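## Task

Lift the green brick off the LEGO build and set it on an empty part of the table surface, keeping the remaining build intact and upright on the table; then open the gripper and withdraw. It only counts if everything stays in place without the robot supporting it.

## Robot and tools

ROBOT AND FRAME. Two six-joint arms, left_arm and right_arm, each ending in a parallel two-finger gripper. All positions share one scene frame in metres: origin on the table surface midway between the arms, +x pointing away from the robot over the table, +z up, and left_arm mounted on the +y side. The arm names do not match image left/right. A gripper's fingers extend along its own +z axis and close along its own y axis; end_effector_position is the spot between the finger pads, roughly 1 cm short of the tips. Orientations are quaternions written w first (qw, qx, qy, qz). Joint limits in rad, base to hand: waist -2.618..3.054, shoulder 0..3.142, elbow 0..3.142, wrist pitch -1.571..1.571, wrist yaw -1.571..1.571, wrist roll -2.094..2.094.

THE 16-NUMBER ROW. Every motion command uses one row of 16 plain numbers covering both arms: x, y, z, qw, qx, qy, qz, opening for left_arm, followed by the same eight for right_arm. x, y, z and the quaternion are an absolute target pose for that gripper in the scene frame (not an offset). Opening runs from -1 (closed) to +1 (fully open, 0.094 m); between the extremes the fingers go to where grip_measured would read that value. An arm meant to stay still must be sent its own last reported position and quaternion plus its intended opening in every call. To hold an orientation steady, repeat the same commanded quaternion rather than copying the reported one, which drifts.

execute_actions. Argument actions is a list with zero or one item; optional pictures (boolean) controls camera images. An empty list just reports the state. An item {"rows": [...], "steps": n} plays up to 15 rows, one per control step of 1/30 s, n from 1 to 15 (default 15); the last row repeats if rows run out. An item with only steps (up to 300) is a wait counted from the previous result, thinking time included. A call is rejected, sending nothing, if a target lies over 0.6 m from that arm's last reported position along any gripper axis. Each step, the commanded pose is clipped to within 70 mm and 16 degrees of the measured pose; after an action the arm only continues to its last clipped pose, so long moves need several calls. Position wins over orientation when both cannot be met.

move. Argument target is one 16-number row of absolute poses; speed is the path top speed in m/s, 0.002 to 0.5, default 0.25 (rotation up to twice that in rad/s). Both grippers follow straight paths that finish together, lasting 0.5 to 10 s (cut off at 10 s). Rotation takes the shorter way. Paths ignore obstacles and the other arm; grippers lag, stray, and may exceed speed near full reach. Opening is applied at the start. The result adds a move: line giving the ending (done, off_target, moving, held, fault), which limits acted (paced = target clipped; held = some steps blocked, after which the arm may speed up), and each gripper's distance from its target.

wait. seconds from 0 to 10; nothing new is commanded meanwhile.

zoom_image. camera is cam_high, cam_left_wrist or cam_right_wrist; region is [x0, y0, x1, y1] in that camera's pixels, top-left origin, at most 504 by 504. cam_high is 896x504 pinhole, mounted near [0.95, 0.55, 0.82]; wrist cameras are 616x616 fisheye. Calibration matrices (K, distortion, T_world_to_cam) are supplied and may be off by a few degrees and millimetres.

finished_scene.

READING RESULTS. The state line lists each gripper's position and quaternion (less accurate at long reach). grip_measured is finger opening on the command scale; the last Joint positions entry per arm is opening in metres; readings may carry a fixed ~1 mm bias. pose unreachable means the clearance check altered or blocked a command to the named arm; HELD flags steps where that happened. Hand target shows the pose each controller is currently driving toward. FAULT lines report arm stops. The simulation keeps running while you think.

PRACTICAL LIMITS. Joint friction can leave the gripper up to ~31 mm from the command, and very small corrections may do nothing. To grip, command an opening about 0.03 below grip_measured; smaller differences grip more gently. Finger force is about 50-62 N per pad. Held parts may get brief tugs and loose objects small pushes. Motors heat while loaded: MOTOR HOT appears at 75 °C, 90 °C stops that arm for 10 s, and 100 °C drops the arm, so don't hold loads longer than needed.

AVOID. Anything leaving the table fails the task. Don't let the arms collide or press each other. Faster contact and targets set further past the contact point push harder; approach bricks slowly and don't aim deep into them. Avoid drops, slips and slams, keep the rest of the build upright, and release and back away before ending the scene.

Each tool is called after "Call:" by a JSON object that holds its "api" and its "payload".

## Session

Call:
{"api": "execute_actions", "payload": {"actions": []}}

Scene clock: 0.00 s of 4500.00 s.
left_arm: end_effector_position=(+0.4366, +0.0088, +0.3373) grip_measured=+1.000 end_effector_quat_wxyz=(+0.709, +0.242, +0.658, +0.078) | right_arm: end_effector_position=(+0.2178, -0.4889, +0.1990) grip_measured=+1.000 end_effector_quat_wxyz=(+0.708, +0.005, +0.650, -0.278)
Joint positions: left_arm=[-0.714  1.644  1.228  0.436 -0.469  0.47   0.094] | right_arm=[-1.199  1.388  0.129  1.45  -0.601 -0.259  0.094]
Joint velocities: left_arm=[-0.017  0.007  0.012 -0.022 -0.007  0.066  0.   ] | right_arm=[-0.002  0.007 -0.007 -0.007  0.066 -0.007  0.   ]
Motor temperatures (°C, as the motors report them): left_arm=[26 29 28 24 24 24] | right_arm=[24 28 26 24 23 23]
Hand target (left_arm): +0.437, +0.009, +0.337; +0.709, +0.241, +0.658, +0.078
Hand target (right_arm): +0.218, -0.489, +0.199; +0.708, +0.005, +0.650, -0.278
camera_calibration (this result's frames):
cam_left_wrist: T_world_to_cam=[[-0.297386, -0.937968, -0.17826, 0.188983], [-0.730632, 0.343763, -0.589918, 0.524546], [0.614604, -0.0451914, -0.787541, 0.110674], [0, 0, 0, 1]] pos_world=[0.371431, 0.00194226, 0.430288]
cam_right_wrist: T_world_to_cam=[[-0.393153, -0.736888, 0.549934, -0.386864], [-0.507906, -0.324517, -0.797947, 0.139595], [0.76646, -0.59303, -0.246685, -0.296083], [0, 0, 0, 1]] pos_world=[0.14574, -0.41536, 0.2511]

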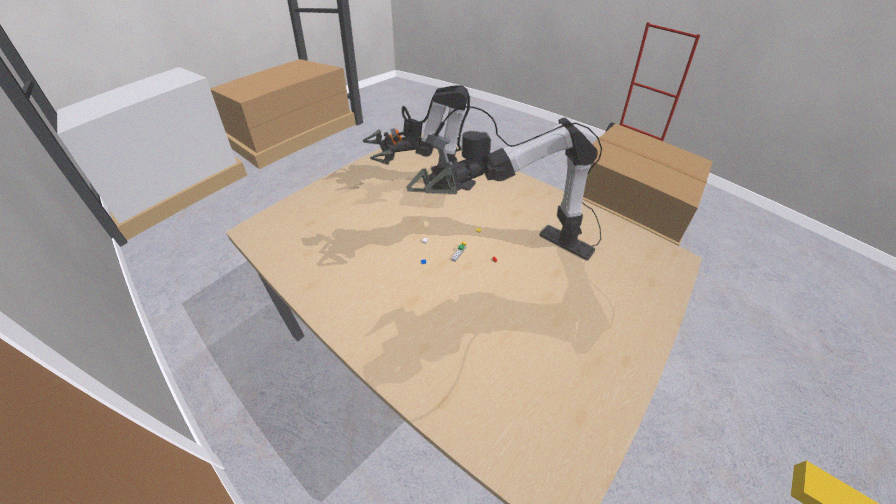

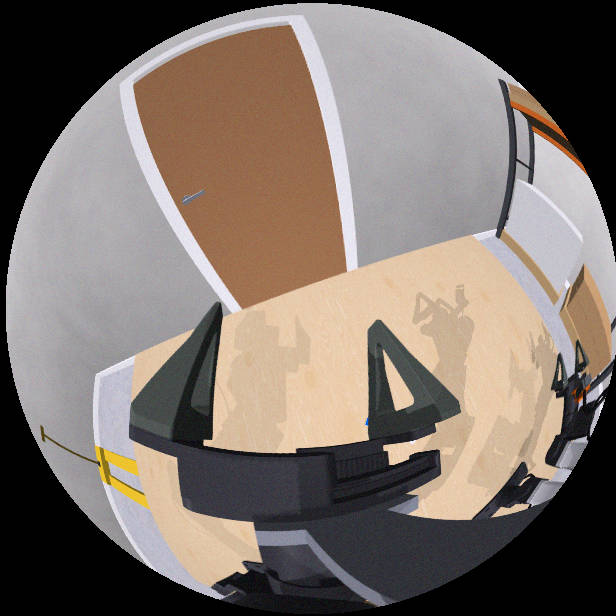

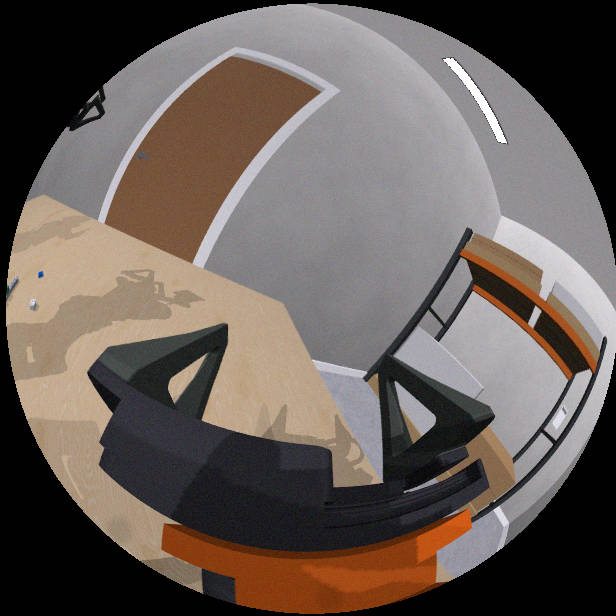

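Call:
{"api": "move", "payload": {"target": [0.258,0.03,0.07,0,0,1,0,-0.3,0.29,-0.12,0.09,-0.302,0.614,0.694,0.222,-1]}}

Call:
{"api": "zoom_image", "payload": {"camera": "cam_left_wrist", "region": [200, 150, 420, 350]}}

Scene clock: 15.53 s of 4500.00 s.
left_arm: end_effector_position=(+0.2623, +0.0268, +0.0807) grip_measured=-0.298 end_effector_quat_wxyz=(+0.018, +0.012, +1.000, -0.016) | right_arm: end_effector_position=(+0.2912, -0.1275, +0.0824) grip_measured=-0.988 end_effector_quat_wxyz=(-0.306, +0.617, +0.694, +0.209)
Joint positions: left_arm=[-0.775  1.919  1.538 -1.141 -0.002 -0.749  0.033] | right_arm=[-0.109  1.99   1.45  -1.17  -0.749  1.496  0.001]
Joint velocities: left_arm=[ 0.017 -0.012 -0.022 -0.007  0.007  0.037 -0.001] | right_arm=[ 0.012 -0.017  0.012 -0.007 -0.051  0.007  0.   ]
Motor temperatures (°C, as the motors report them): left_arm=[26 32 32 27 24 24] | right_arm=[24 28 28 26 23 23]
Hand target (left_arm): +0.258, +0.033, +0.071; -0.001, +0.004, +1.000, -0.004
Hand target (right_arm): +0.299, -0.121, +0.087; -0.302, +0.610, +0.698, +0.221
Off the commanded pose (left_arm): 0.012 m, 3 deg.
Off the commanded pose (right_arm): 0.011 m, 2 deg.
After step 90, 6.43 s passed at rest.
move: off_target (left_arm, right_arm)
camera_calibration (this result's frames):
cam_left_wrist: T_world_to_cam=[[0.252049, -0.961718, 0.10756, -0.0581935], [-0.617193, -0.0741486, 0.78331, 0.110258], [-0.745349, -0.263817, -0.612255, 0.365053], [0, 0, 0, 1]] pos_world=[0.35481, 0.048517, 0.143398]
cam_right_wrist: T_world_to_cam=[[-0.948023, -0.311619, -0.064384, 0.238814], [-0.157359, 0.283261, 0.946045, 0.0327813], [-0.276568, 0.907004, -0.317574, 0.334016], [0, 0, 0, 1]] pos_world=[0.323937, -0.237821, 0.0904381]

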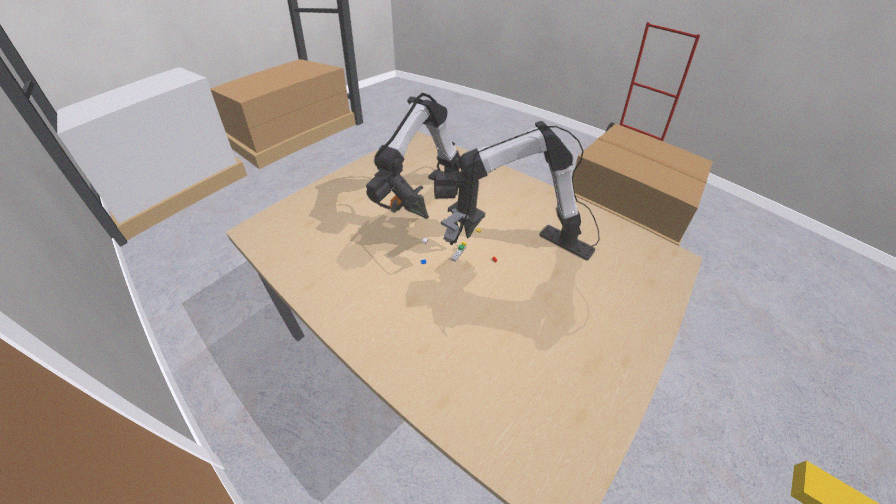

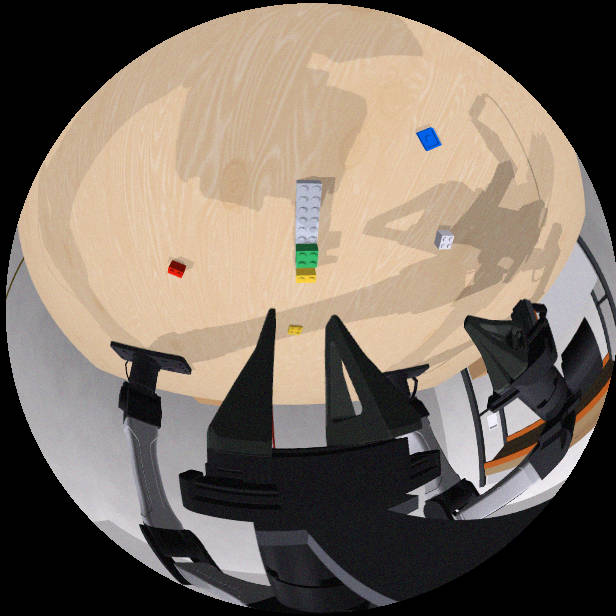

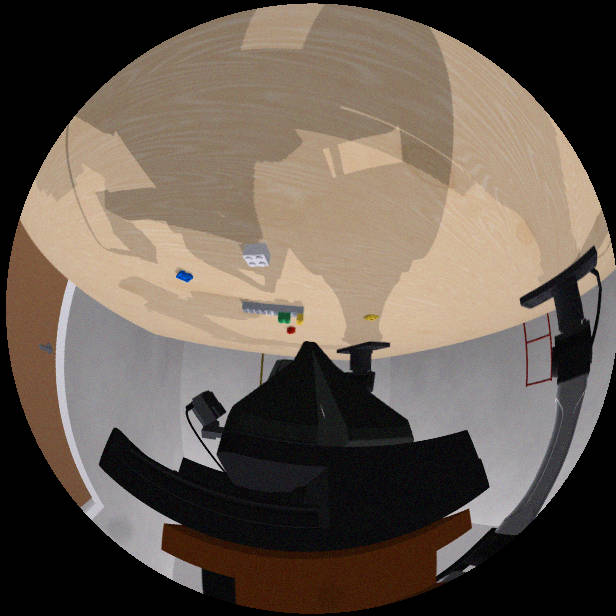

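Region (200, 150, 420, 350) of cam_left_wrist's 616x616 image, scaled by 2.291, with more detail than that image has; it fills the top 458 rows of this view, and the rest is white.

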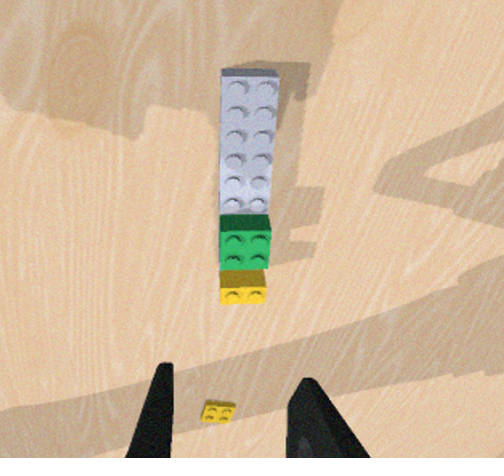

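Call:
{"api": "move", "payload": {"target": [0.258,0.03,0.02,0,0,1,0,-0.4,0.3,-0.05,0.05,-0.302,0.614,0.694,0.222,-1], "speed": 0.06}}

Scene clock: 28.13 s of 4500.00 s.
left_arm: end_effector_position=(+0.2620, +0.0269, +0.0332) grip_measured=-0.398 end_effector_quat_wxyz=(+0.010, +0.004, +1.000, -0.010) | right_arm: end_effector_position=(+0.3097, -0.0511, +0.0611) grip_measured=-0.988 end_effector_quat_wxyz=(-0.292, +0.611, +0.697, +0.234)
Joint positions: left_arm=[-0.775  1.977  1.427 -0.992 -0.    -0.765  0.028] | right_arm=[ 0.081  2.04   1.432 -0.854 -0.761  1.772  0.001]
Joint velocities: left_arm=[-0.027 -0.002  0.007  0.037 -0.022 -0.007  0.001] | right_arm=[ 0.012  0.002  0.012  0.022  0.066 -0.081 -0.001]
Motor temperatures (°C, as the motors report them): left_arm=[26 35 32 26 24 24] | right_arm=[24 31 29 25 23 23]
Hand target (left_arm): +0.258, +0.030, +0.021; +0.000, +0.000, +1.000, -0.000
Hand target (right_arm): +0.302, -0.050, +0.051; -0.303, +0.614, +0.693, +0.224
Off the commanded pose (left_arm): 0.014 m, 2 deg.
Off the commanded pose (right_arm): 0.015 m, 2 deg.
After step 90, 7.77 s passed at rest.
move: off_target (left_arm, right_arm)
camera_calibration (this result's frames):
cam_left_wrist: T_world_to_cam=[[0.269673, -0.958628, 0.09115, -0.0570879], [-0.603405, -0.0944554, 0.791821, 0.143921], [-0.750453, -0.268533, -0.603913, 0.336905], [0, 0, 0, 1]] pos_world=[0.355069, 0.0493382, 0.0947053]
cam_right_wrist: T_world_to_cam=[[-0.945917, -0.300208, -0.122948, 0.282372], [-0.207003, 0.26675, 0.941273, 0.0490343], [-0.249781, 0.915816, -0.314468, 0.25498], [0, 0, 0, 1]] pos_world=[0.34094, -0.161824, 0.0687452]

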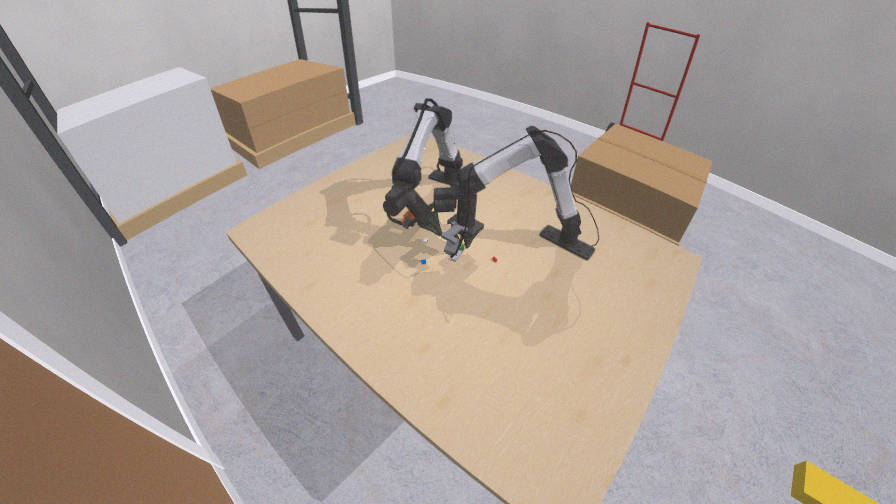

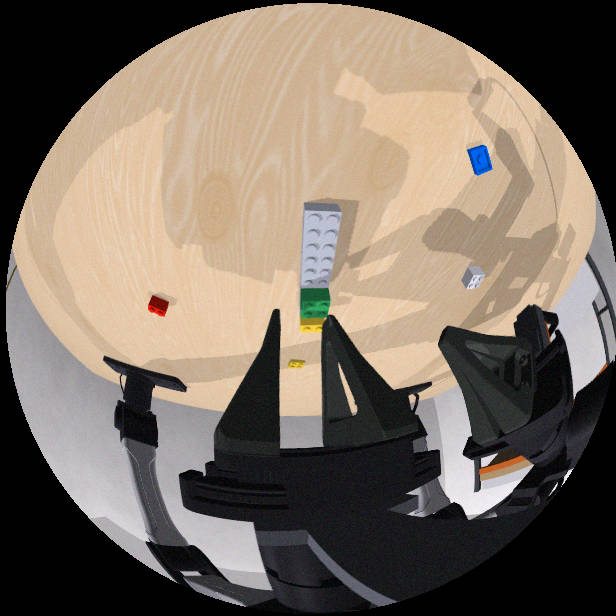

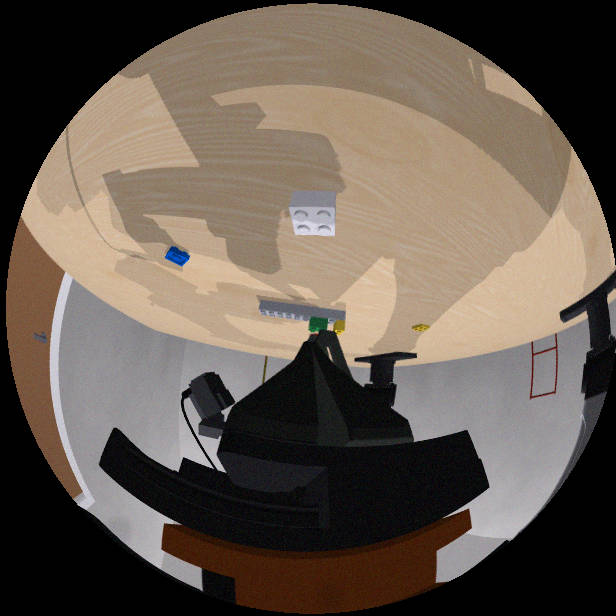

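Call:
{"api": "move", "payload": {"target": [0.266,0.017,0.027,0,0,1,0,-0.4,0.315,-0.03,0.045,-0.302,0.614,0.694,0.222,-1], "speed": 0.03}}

Scene clock: 36.50 s of 4500.00 s.
left_arm: end_effector_position=(+0.2696, +0.0195, +0.0319) grip_measured=-0.398 end_effector_quat_wxyz=(+0.009, -0.001, +1.000, -0.008) | right_arm: end_effector_position=(+0.3080, -0.0367, +0.0423) grip_measured=-0.988 end_effector_quat_wxyz=(-0.306, +0.619, +0.691, +0.213)
Joint positions: left_arm=[-0.775  2.021  1.485 -1.011 -0.    -0.775  0.028] | right_arm=[ 0.116  2.105  1.455 -0.832 -0.761  1.821  0.001]
Joint velocities: left_arm=[-0.002  0.002  0.012  0.007  0.007  0.007 -0.   ] | right_arm=[ 0.012 -0.002 -0.002 -0.037 -0.037 -0.022  0.   ]
Motor temperatures (°C, as the motors report them): left_arm=[26 36 32 25 24 24] | right_arm=[24 32 28 25 23 23]
Hand target (left_arm): +0.266, +0.017, +0.027; +0.000, +0.000, +1.000, -0.000
Hand target (right_arm): +0.315, -0.030, +0.045; -0.302, +0.614, +0.694, +0.223
Off the commanded pose (left_arm): 0.007 m, 1 deg.
Off the commanded pose (right_arm): 0.010 m, 1 deg.
After step 90, 4.17 s passed at rest.
move: done
camera_calibration (this result's frames):
cam_left_wrist: T_world_to_cam=[[0.27945, -0.956151, 0.0876534, -0.0686736], [-0.599903, -0.102592, 0.793468, 0.148028], [-0.749682, -0.274318, -0.602267, 0.339651], [0, 0, 0, 1]] pos_world=[0.362623, 0.0426966, 0.0931251]
cam_right_wrist: T_world_to_cam=[[-0.951126, -0.301214, -0.068036, 0.282011], [-0.156228, 0.27932, 0.947403, 0.0471162], [-0.266367, 0.911729, -0.312727, 0.240397], [0, 0, 0, 1]] pos_world=[0.339623, -0.147392, 0.0497274]

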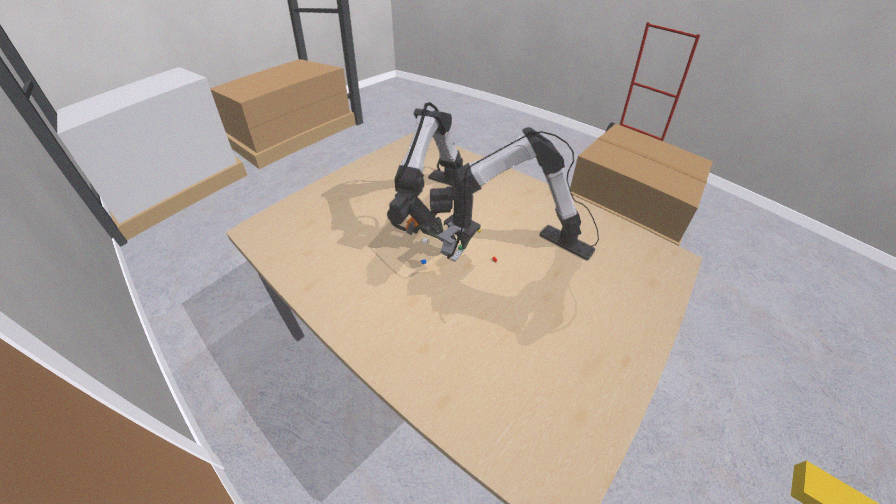

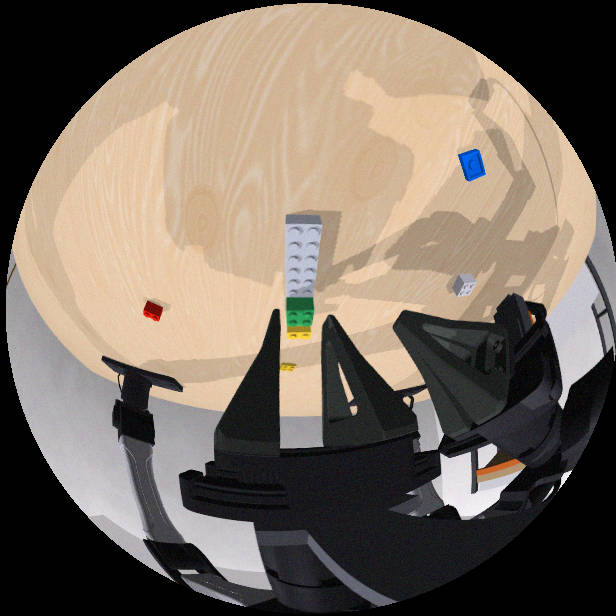

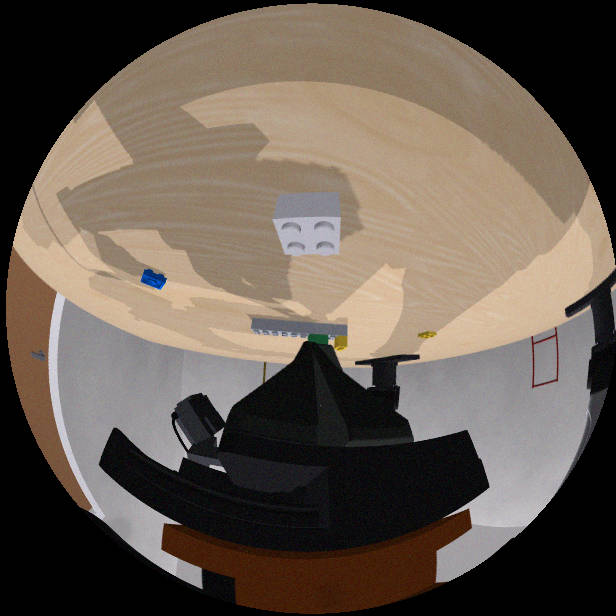

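Call:
{"api": "move", "payload": {"target": [0.27,0.025,0.015,0,0,1,0,-0.4,0.345,-0.01,0.04,-0.302,0.614,0.694,0.222,-1], "speed": 0.03}}

Scene clock: 45.53 s of 4500.00 s.
left_arm: end_effector_position=(+0.2724, +0.0168, +0.0320) grip_measured=-0.398 end_effector_quat_wxyz=(+0.015, +0.001, +1.000, -0.014) | right_arm: end_effector_position=(+0.3431, -0.0158, +0.0383) grip_measured=-0.988 end_effector_quat_wxyz=(-0.302, +0.616, +0.692, +0.223)
Joint positions: left_arm=[-0.775  2.021  1.485 -0.995 -0.    -0.77   0.028] | right_arm=[ 0.136  2.234  1.644 -0.849 -0.761  1.851  0.001]
Joint velocities: left_arm=[-0.017 -0.007 -0.012 -0.007 -0.022  0.051 -0.001] | right_arm=[-0.007 -0.002 -0.002 -0.022 -0.051  0.022 -0.   ]
Motor temperatures (°C, as the motors report them): left_arm=[26 37 33 25 24 24] | right_arm=[24 34 29 25 23 23]
Hand target (left_arm): +0.270, +0.025, +0.016; -0.000, -0.000, +1.000, -0.000
Hand target (right_arm): +0.345, -0.010, +0.041; -0.302, +0.614, +0.694, +0.223
Off the commanded pose (left_arm): 0.019 m, 2 deg.
Off the commanded pose (right_arm): 0.006 m, 0 deg.
After step 90, 4.23 s passed at rest.
move: off_target (left_arm)
camera_calibration (this result's frames):
cam_left_wrist: T_world_to_cam=[[0.27325, -0.95658, 0.101434, -0.0708457], [-0.609582, -0.0906205, 0.787527, 0.151961], [-0.74414, -0.277024, -0.607876, 0.339803], [0, 0, 0, 1]] pos_world=[0.364852, 0.0401346, 0.0940705]
cam_right_wrist: T_world_to_cam=[[-0.950053, -0.298571, -0.090855, 0.321923], [-0.175505, 0.270402, 0.946615, 0.0570143], [-0.258065, 0.91528, -0.309297, 0.226523], [0, 0, 0, 1]] pos_world=[0.374308, -0.126632, 0.0453407]

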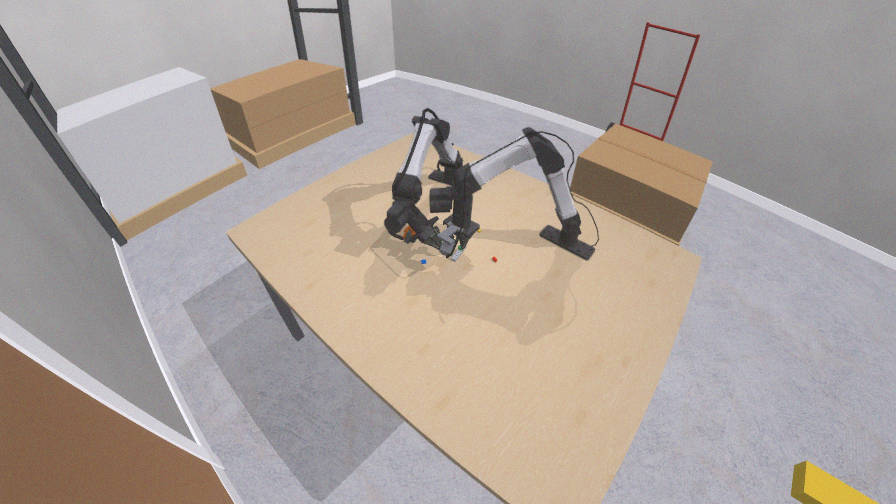

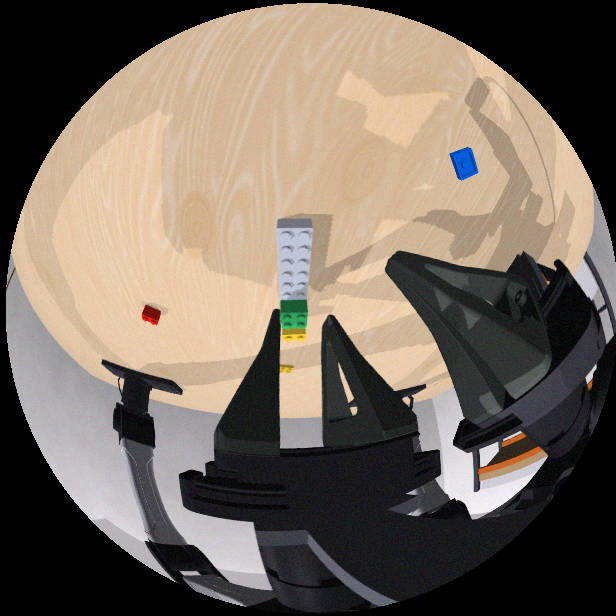

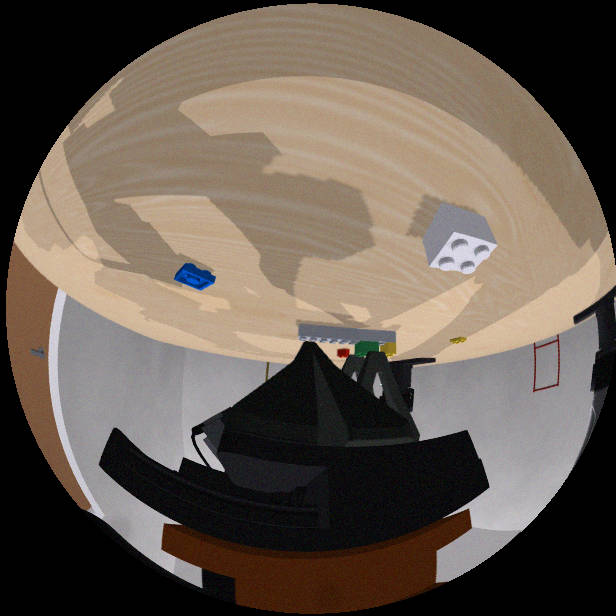

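Call:
{"api": "move", "payload": {"target": [0.27,0.036,0.032,0,0,1,0,-0.25,0.335,0.0,0.04,-0.302,0.614,0.694,0.222,-1], "speed": 0.03}}

Call:
{"api": "move", "payload": {"target": [0.268,0.03,0.012,0,0,1,0,-0.25,0.335,0.012,0.035,-0.302,0.614,0.694,0.222,-1], "speed": 0.03}}

Scene clock: 55.37 s of 4500.00 s.
left_arm: end_effector_position=(+0.2759, +0.0267, +0.0319) grip_measured=-0.252 end_effector_quat_wxyz=(+0.009, -0.001, +1.000, -0.008) | right_arm: end_effector_position=(+0.3383, -0.0019, +0.0390) grip_measured=-0.988 end_effector_quat_wxyz=(-0.305, +0.615, +0.692, +0.221)
Joint positions: left_arm=[-0.75   2.021  1.485 -1.012 -0.    -0.749  0.035] | right_arm=[ 0.169  2.234  1.644 -0.827 -0.761  1.891  0.001]
Joint velocities: left_arm=[-0.012  0.002 -0.007 -0.037  0.037  0.007  0.   ] | right_arm=[ 0.002 -0.012 -0.002  0.022 -0.007 -0.051 -0.   ]
Motor temperatures (°C, as the motors report them): left_arm=[26 39 33 25 24 24] | right_arm=[24 36 30 24 23 23]
Hand target (left_arm): +0.270, +0.036, +0.032; -0.000, +0.000, +1.000, -0.000
Hand target (right_arm): +0.335, +0.000, +0.040; -0.303, +0.614, +0.694, +0.222
Off the commanded pose (left_arm): 0.011 m, 1 deg.
Off the commanded pose (right_arm): 0.004 m, 0 deg.
After step 90, 5.90 s passed at rest.
move: off_target (left_arm)
camera_calibration (this result's frames):
cam_left_wrist: T_world_to_cam=[[0.278422, -0.956599, 0.0860194, -0.0631887], [-0.599477, -0.103107, 0.793723, 0.152476], [-0.750406, -0.272557, -0.602166, 0.346541], [0, 0, 0, 1]] pos_world=[0.369045, 0.0497272, 0.0930873]
cam_right_wrist: T_world_to_cam=[[-0.949299, -0.302545, -0.0854316, 0.321152], [-0.170674, 0.267763, 0.948247, 0.0501258], [-0.264012, 0.914751, -0.305824, 0.214639], [0, 0, 0, 1]] pos_world=[0.370091, -0.1126, 0.0455466]

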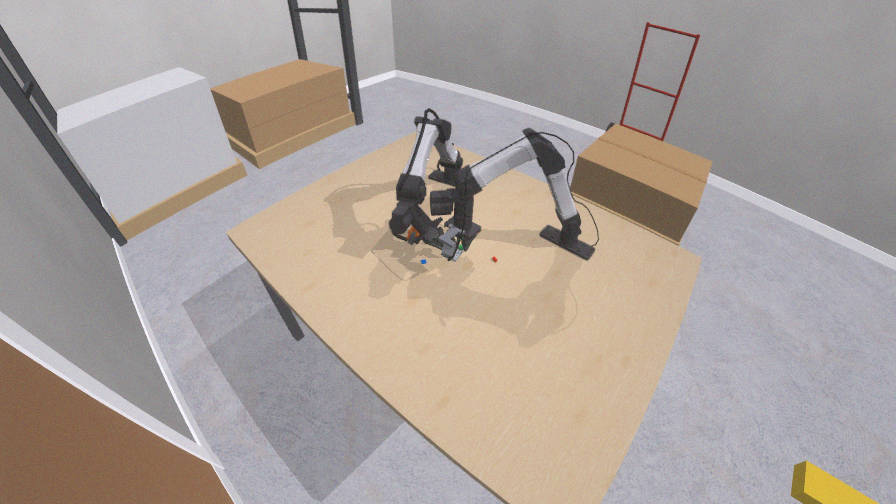

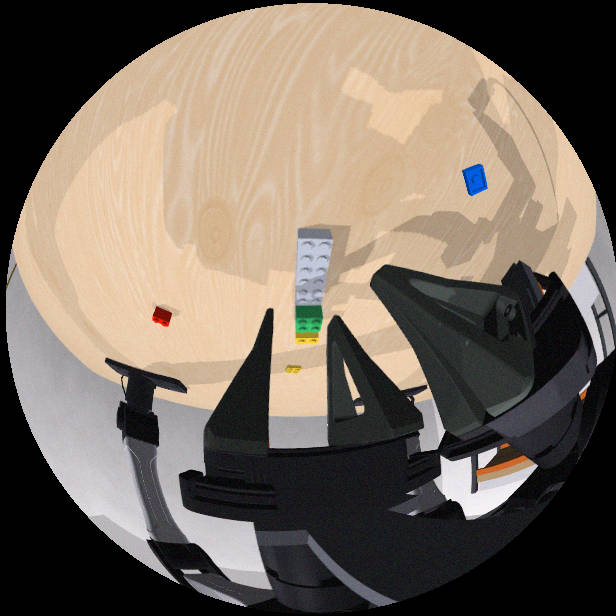

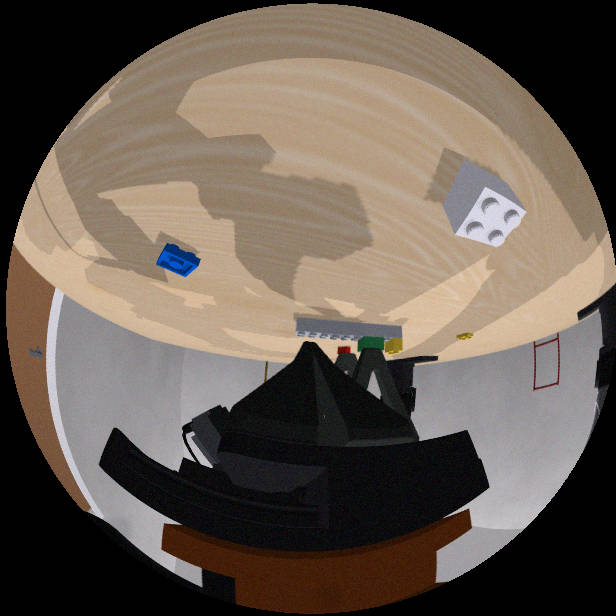

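Scene clock: 56.33 s of 4500.00 s.
left_arm: end_effector_position=(+0.2732, +0.0292, +0.0226) grip_measured=-0.252 end_effector_quat_wxyz=(+0.008, -0.001, +1.000, -0.007) | right_arm: end_effector_position=(+0.3374, +0.0099, +0.0398) grip_measured=-0.988 end_effector_quat_wxyz=(-0.304, +0.613, +0.693, +0.226)
Joint positions: left_arm=[-0.75   2.021  1.447 -0.976 -0.    -0.749  0.035] | right_arm=[ 0.194  2.234  1.644 -0.793 -0.759  1.926  0.001]
Joint velocities: left_arm=[-0.007 -0.002  0.027  0.022 -0.022 -0.007  0.   ] | right_arm=[-0.017 -0.012  0.012  0.022 -0.095 -0.022 -0.001]
Motor temperatures (°C, as the motors report them): left_arm=[26 39 33 25 24 24] | right_arm=[24 36 30 24 23 23]
Hand target (left_arm): +0.268, +0.030, +0.012; -0.000, -0.000, +1.000, +0.000
Hand target (right_arm): +0.335, +0.012, +0.035; -0.302, +0.614, +0.694, +0.222
Off the commanded pose (left_arm): 0.012 m, 1 deg.
Off the commanded pose (right_arm): 0.006 m, 1 deg.
move: off_target (left_arm)
camera_calibration (this result's frames):
cam_left_wrist: T_world_to_cam=[[0.278589, -0.956753, 0.0837372, -0.0592483], [-0.597922, -0.104549, 0.794707, 0.158061], [-0.751584, -0.271465, -0.601189, 0.339898], [0, 0, 0, 1]] pos_world=[0.366475, 0.0521094, 0.0836925]
cam_right_wrist: T_world_to_cam=[[-0.948558, -0.302143, -0.0945927, 0.323997], [-0.178199, 0.262552, 0.94832, 0.0485639], [-0.261693, 0.916393, -0.302887, 0.202926], [0, 0, 0, 1]] pos_world=[0.369088, -0.100817, 0.0460572]

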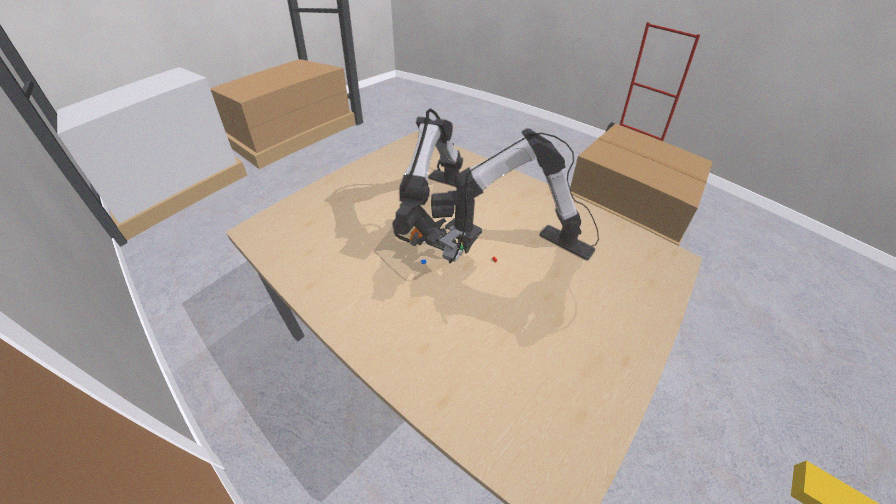

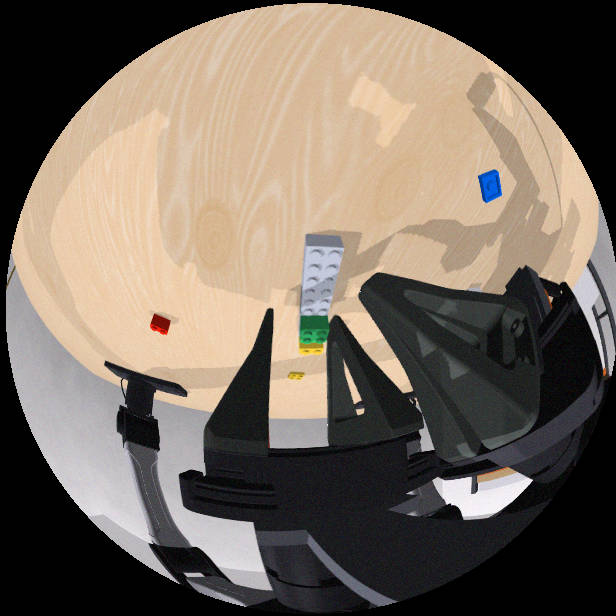

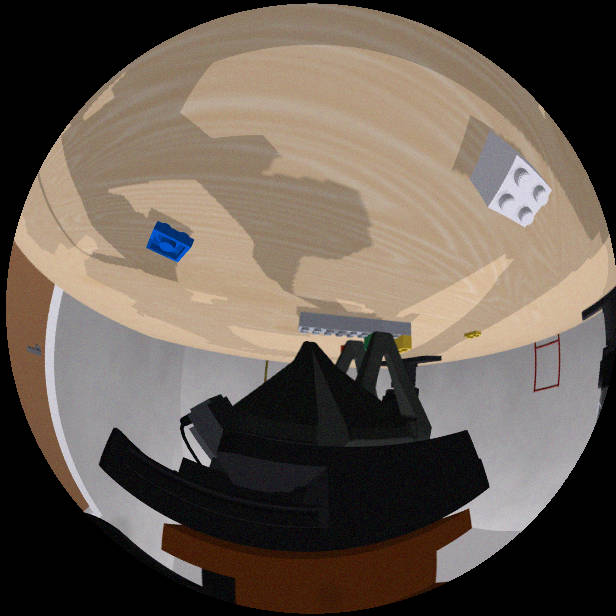

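Call:
{"api": "move", "payload": {"target": [0.273,0.027,0.03,0,0,1,0,-0.25,0.33,0.032,0.04,-0.302,0.614,0.694,0.222,-1], "speed": 0.03}}

Call:
{"api": "move", "payload": {"target": [0.273,0.027,0.026,0,0,1,0,-0.72,0.33,0.03,0.01,-0.302,0.614,0.694,0.222,-1], "speed": 0.02}}

Scene clock: 65.60 s of 4500.00 s.
left_arm: end_effector_position=(+0.2735, +0.0290, +0.0226) grip_measured=-0.252 end_effector_quat_wxyz=(+0.008, -0.001, +1.000, -0.007) | right_arm: end_effector_position=(+0.3377, +0.0100, +0.0398) grip_measured=-0.988 end_effector_quat_wxyz=(-0.304, +0.615, +0.692, +0.226)
Joint positions: left_arm=[-0.75   2.021  1.447 -0.975 -0.    -0.749  0.035] | right_arm=[ 0.194  2.234  1.644 -0.791 -0.758  1.93   0.001]
Joint velocities: left_arm=[ 0.002 -0.002 -0.007 -0.066  0.022 -0.037 -0.001] | right_arm=[-0.012 -0.007 -0.007  0.007 -0.022  0.037  0.   ]
Motor temperatures (°C, as the motors report them): left_arm=[26 40 32 25 24 24] | right_arm=[24 38 30 24 23 23]
Hand target (left_arm): +0.274, +0.029, +0.023; +0.008, -0.001, +1.000, -0.007
Hand target (right_arm): +0.338, +0.010, +0.040; -0.304, +0.615, +0.692, +0.226
Off the commanded pose (left_arm): 0.008 m, 1 deg.
Off the commanded pose (right_arm): 0.023 m, 1 deg.
After step 90, 5.27 s passed at rest.
move: held (left_arm, right_arm); limits=held; held on 25 of 30 steps (right_arm, left_arm), including the last (right_arm, left_arm)
pose unreachable (left arm): on one or more control steps of this call this arm could not follow its commanded pose, so it was not sent that pose on those steps. On the call's last step it was still not sent that pose. It may still have moved: this result reports where it is.
cause: the commanded pose would bring a part of the arm too close to another arm (this arm's wrist (the part past joint 4) and the other arm's wrist (the part past joint 4)).
pose unreachable (right arm): on one or more control steps of this call this arm could not follow its commanded pose, so it was not sent that pose on those steps. On the call's last step it was still not sent that pose. It may still have moved: this result reports where it is.
cause: the commanded pose would bring a part of the arm too close to another arm (this arm's wrist (the part past joint 4) and the other arm's wrist (the part past joint 4)).
camera_calibration (this result's frames):
cam_left_wrist: T_world_to_cam=[[0.278494, -0.956666, 0.0850414, -0.0595758], [-0.598811, -0.103725, 0.794146, 0.158424], [-0.750911, -0.272089, -0.601748, 0.339887], [0, 0, 0, 1]] pos_world=[0.366682, 0.0519177, 0.0837809]
cam_right_wrist: T_world_to_cam=[[-0.949677, -0.299001, -0.0933393, 0.324678], [-0.176147, 0.263387, 0.948472, 0.0478691], [-0.25901, 0.917184, -0.3028, 0.202017], [0, 0, 0, 1]] pos_world=[0.369095, -0.100815, 0.0460734]

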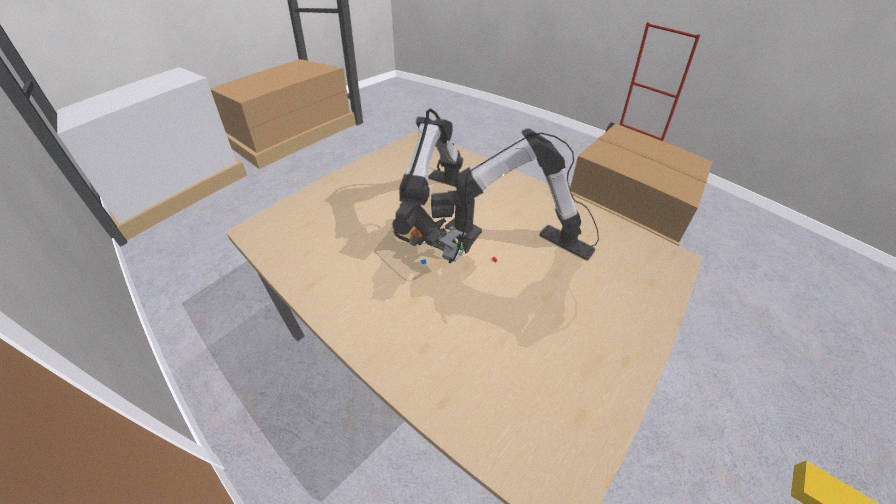

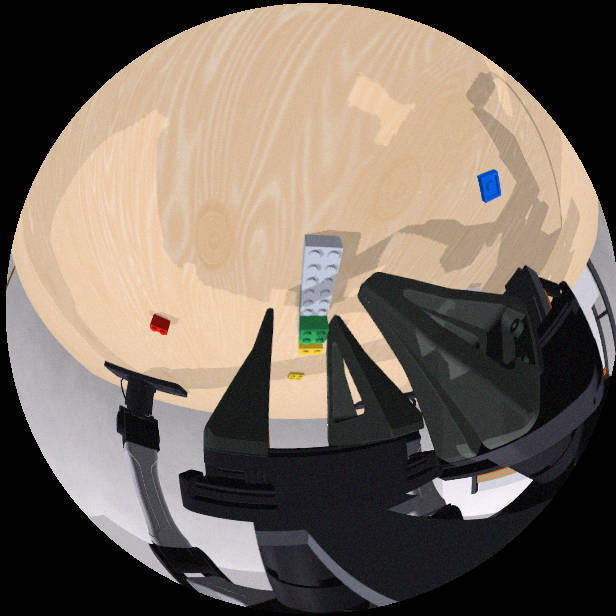

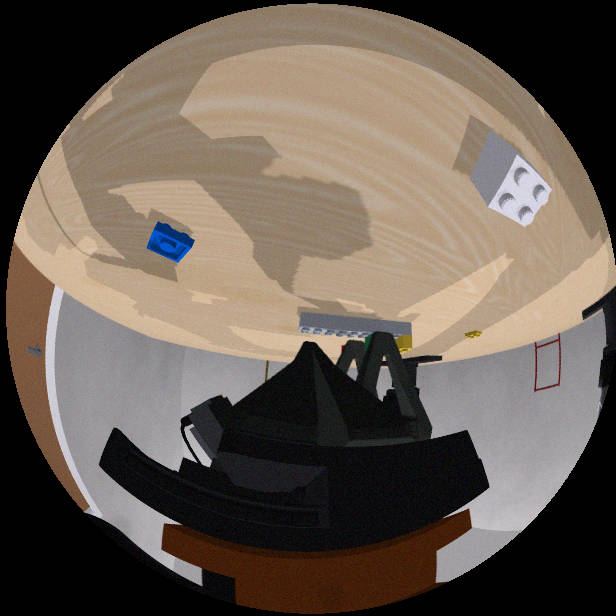

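Scene clock: 67.90 s of 4500.00 s.
left_arm: end_effector_position=(+0.2735, +0.0290, +0.0226) grip_measured=-0.694 end_effector_quat_wxyz=(+0.008, -0.001, +1.000, -0.007) | right_arm: end_effector_position=(+0.3391, +0.0106, +0.0401) grip_measured=-0.988 end_effector_quat_wxyz=(-0.303, +0.615, +0.692, +0.229)
Joint positions: left_arm=[-0.75   2.021  1.447 -0.975 -0.    -0.749  0.014] | right_arm=[ 0.194  2.234  1.644 -0.784 -0.758  1.934  0.001]
Joint velocities: left_arm=[-0.002  0.002 -0.002  0.022 -0.037  0.007 -0.001] | right_arm=[-0.007 -0.007  0.012 -0.066 -0.007  0.037  0.001]
Motor temperatures (°C, as the motors report them): left_arm=[26 41 33 25 24 24] | right_arm=[24 39 30 24 23 23]
Hand target (left_arm): +0.274, +0.029, +0.023; +0.008, -0.001, +1.000, -0.007
Hand target (right_arm): +0.339, +0.011, +0.040; -0.303, +0.615, +0.692, +0.228
Off the commanded pose (left_arm): 0.004 m, 1 deg.
Off the commanded pose (right_arm): 0.037 m, 1 deg.
move: held (left_arm, right_arm); limits=held; held on 50 of 62 steps (right_arm, left_arm), including the last (right_arm, left_arm)
pose unreachable (left arm): on one or more control steps of this call this arm could not follow its commanded pose, so it was not sent that pose on those steps. On the call's last step it was still not sent that pose. It may still have moved: this result reports where it is.
cause: the commanded pose would bring a part of the arm too close to another arm (this arm's wrist (the part past joint 4) and the other arm's wrist (the part past joint 4)).
pose unreachable (right arm): on one or more control steps of this call this arm could not follow its commanded pose, so it was not sent that pose on those steps. On the call's last step it was still not sent that pose. It may still have moved: this result reports where it is.
cause: the commanded pose would bring a part of the arm too close to another arm (this arm's wrist (the part past joint 4) and the other arm's wrist (the part past joint 4)).
camera_calibration (this result's frames):
cam_left_wrist: T_world_to_cam=[[0.278494, -0.956666, 0.0850414, -0.0595758], [-0.598811, -0.103725, 0.794146, 0.158424], [-0.750911, -0.272089, -0.601748, 0.339887], [0, 0, 0, 1]] pos_world=[0.366682, 0.0519177, 0.0837809]
cam_right_wrist: T_world_to_cam=[[-0.949958, -0.296438, -0.0985117, 0.326456], [-0.179926, 0.26145, 0.948299, 0.0489898], [-0.255356, 0.918569, -0.301704, 0.200628], [0, 0, 0, 1]] pos_world=[0.370165, -0.100325, 0.0462328]

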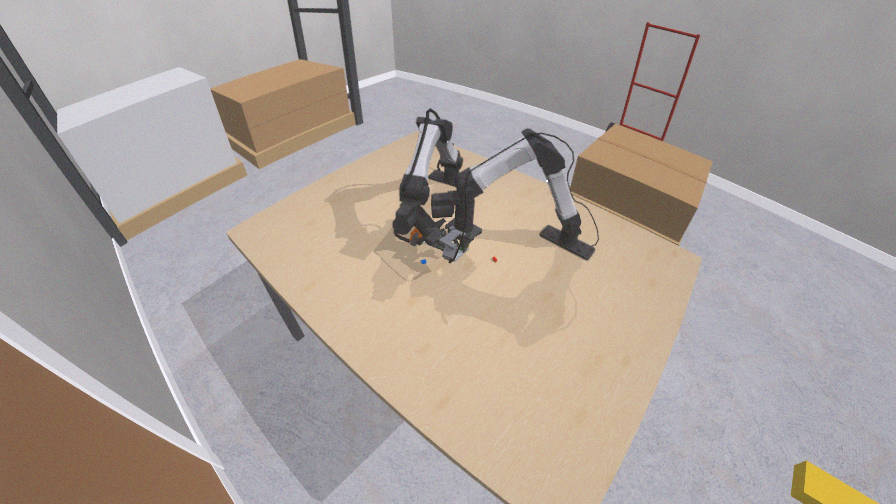

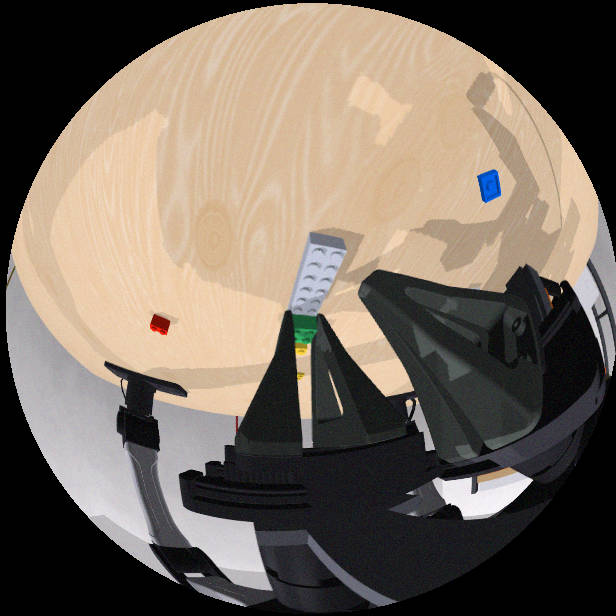

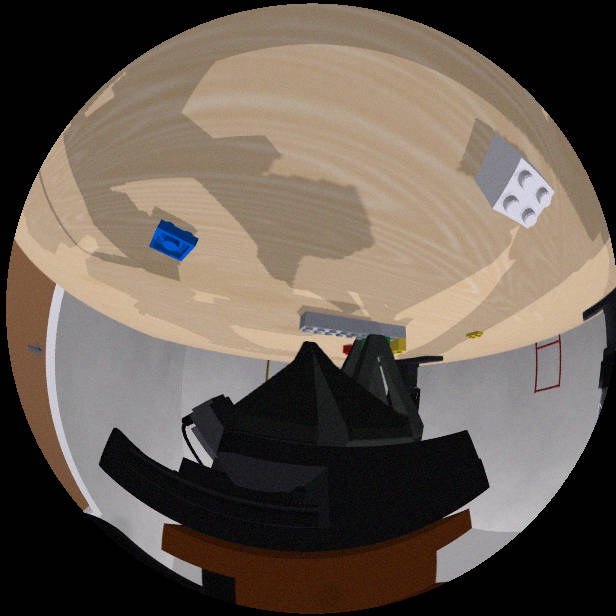

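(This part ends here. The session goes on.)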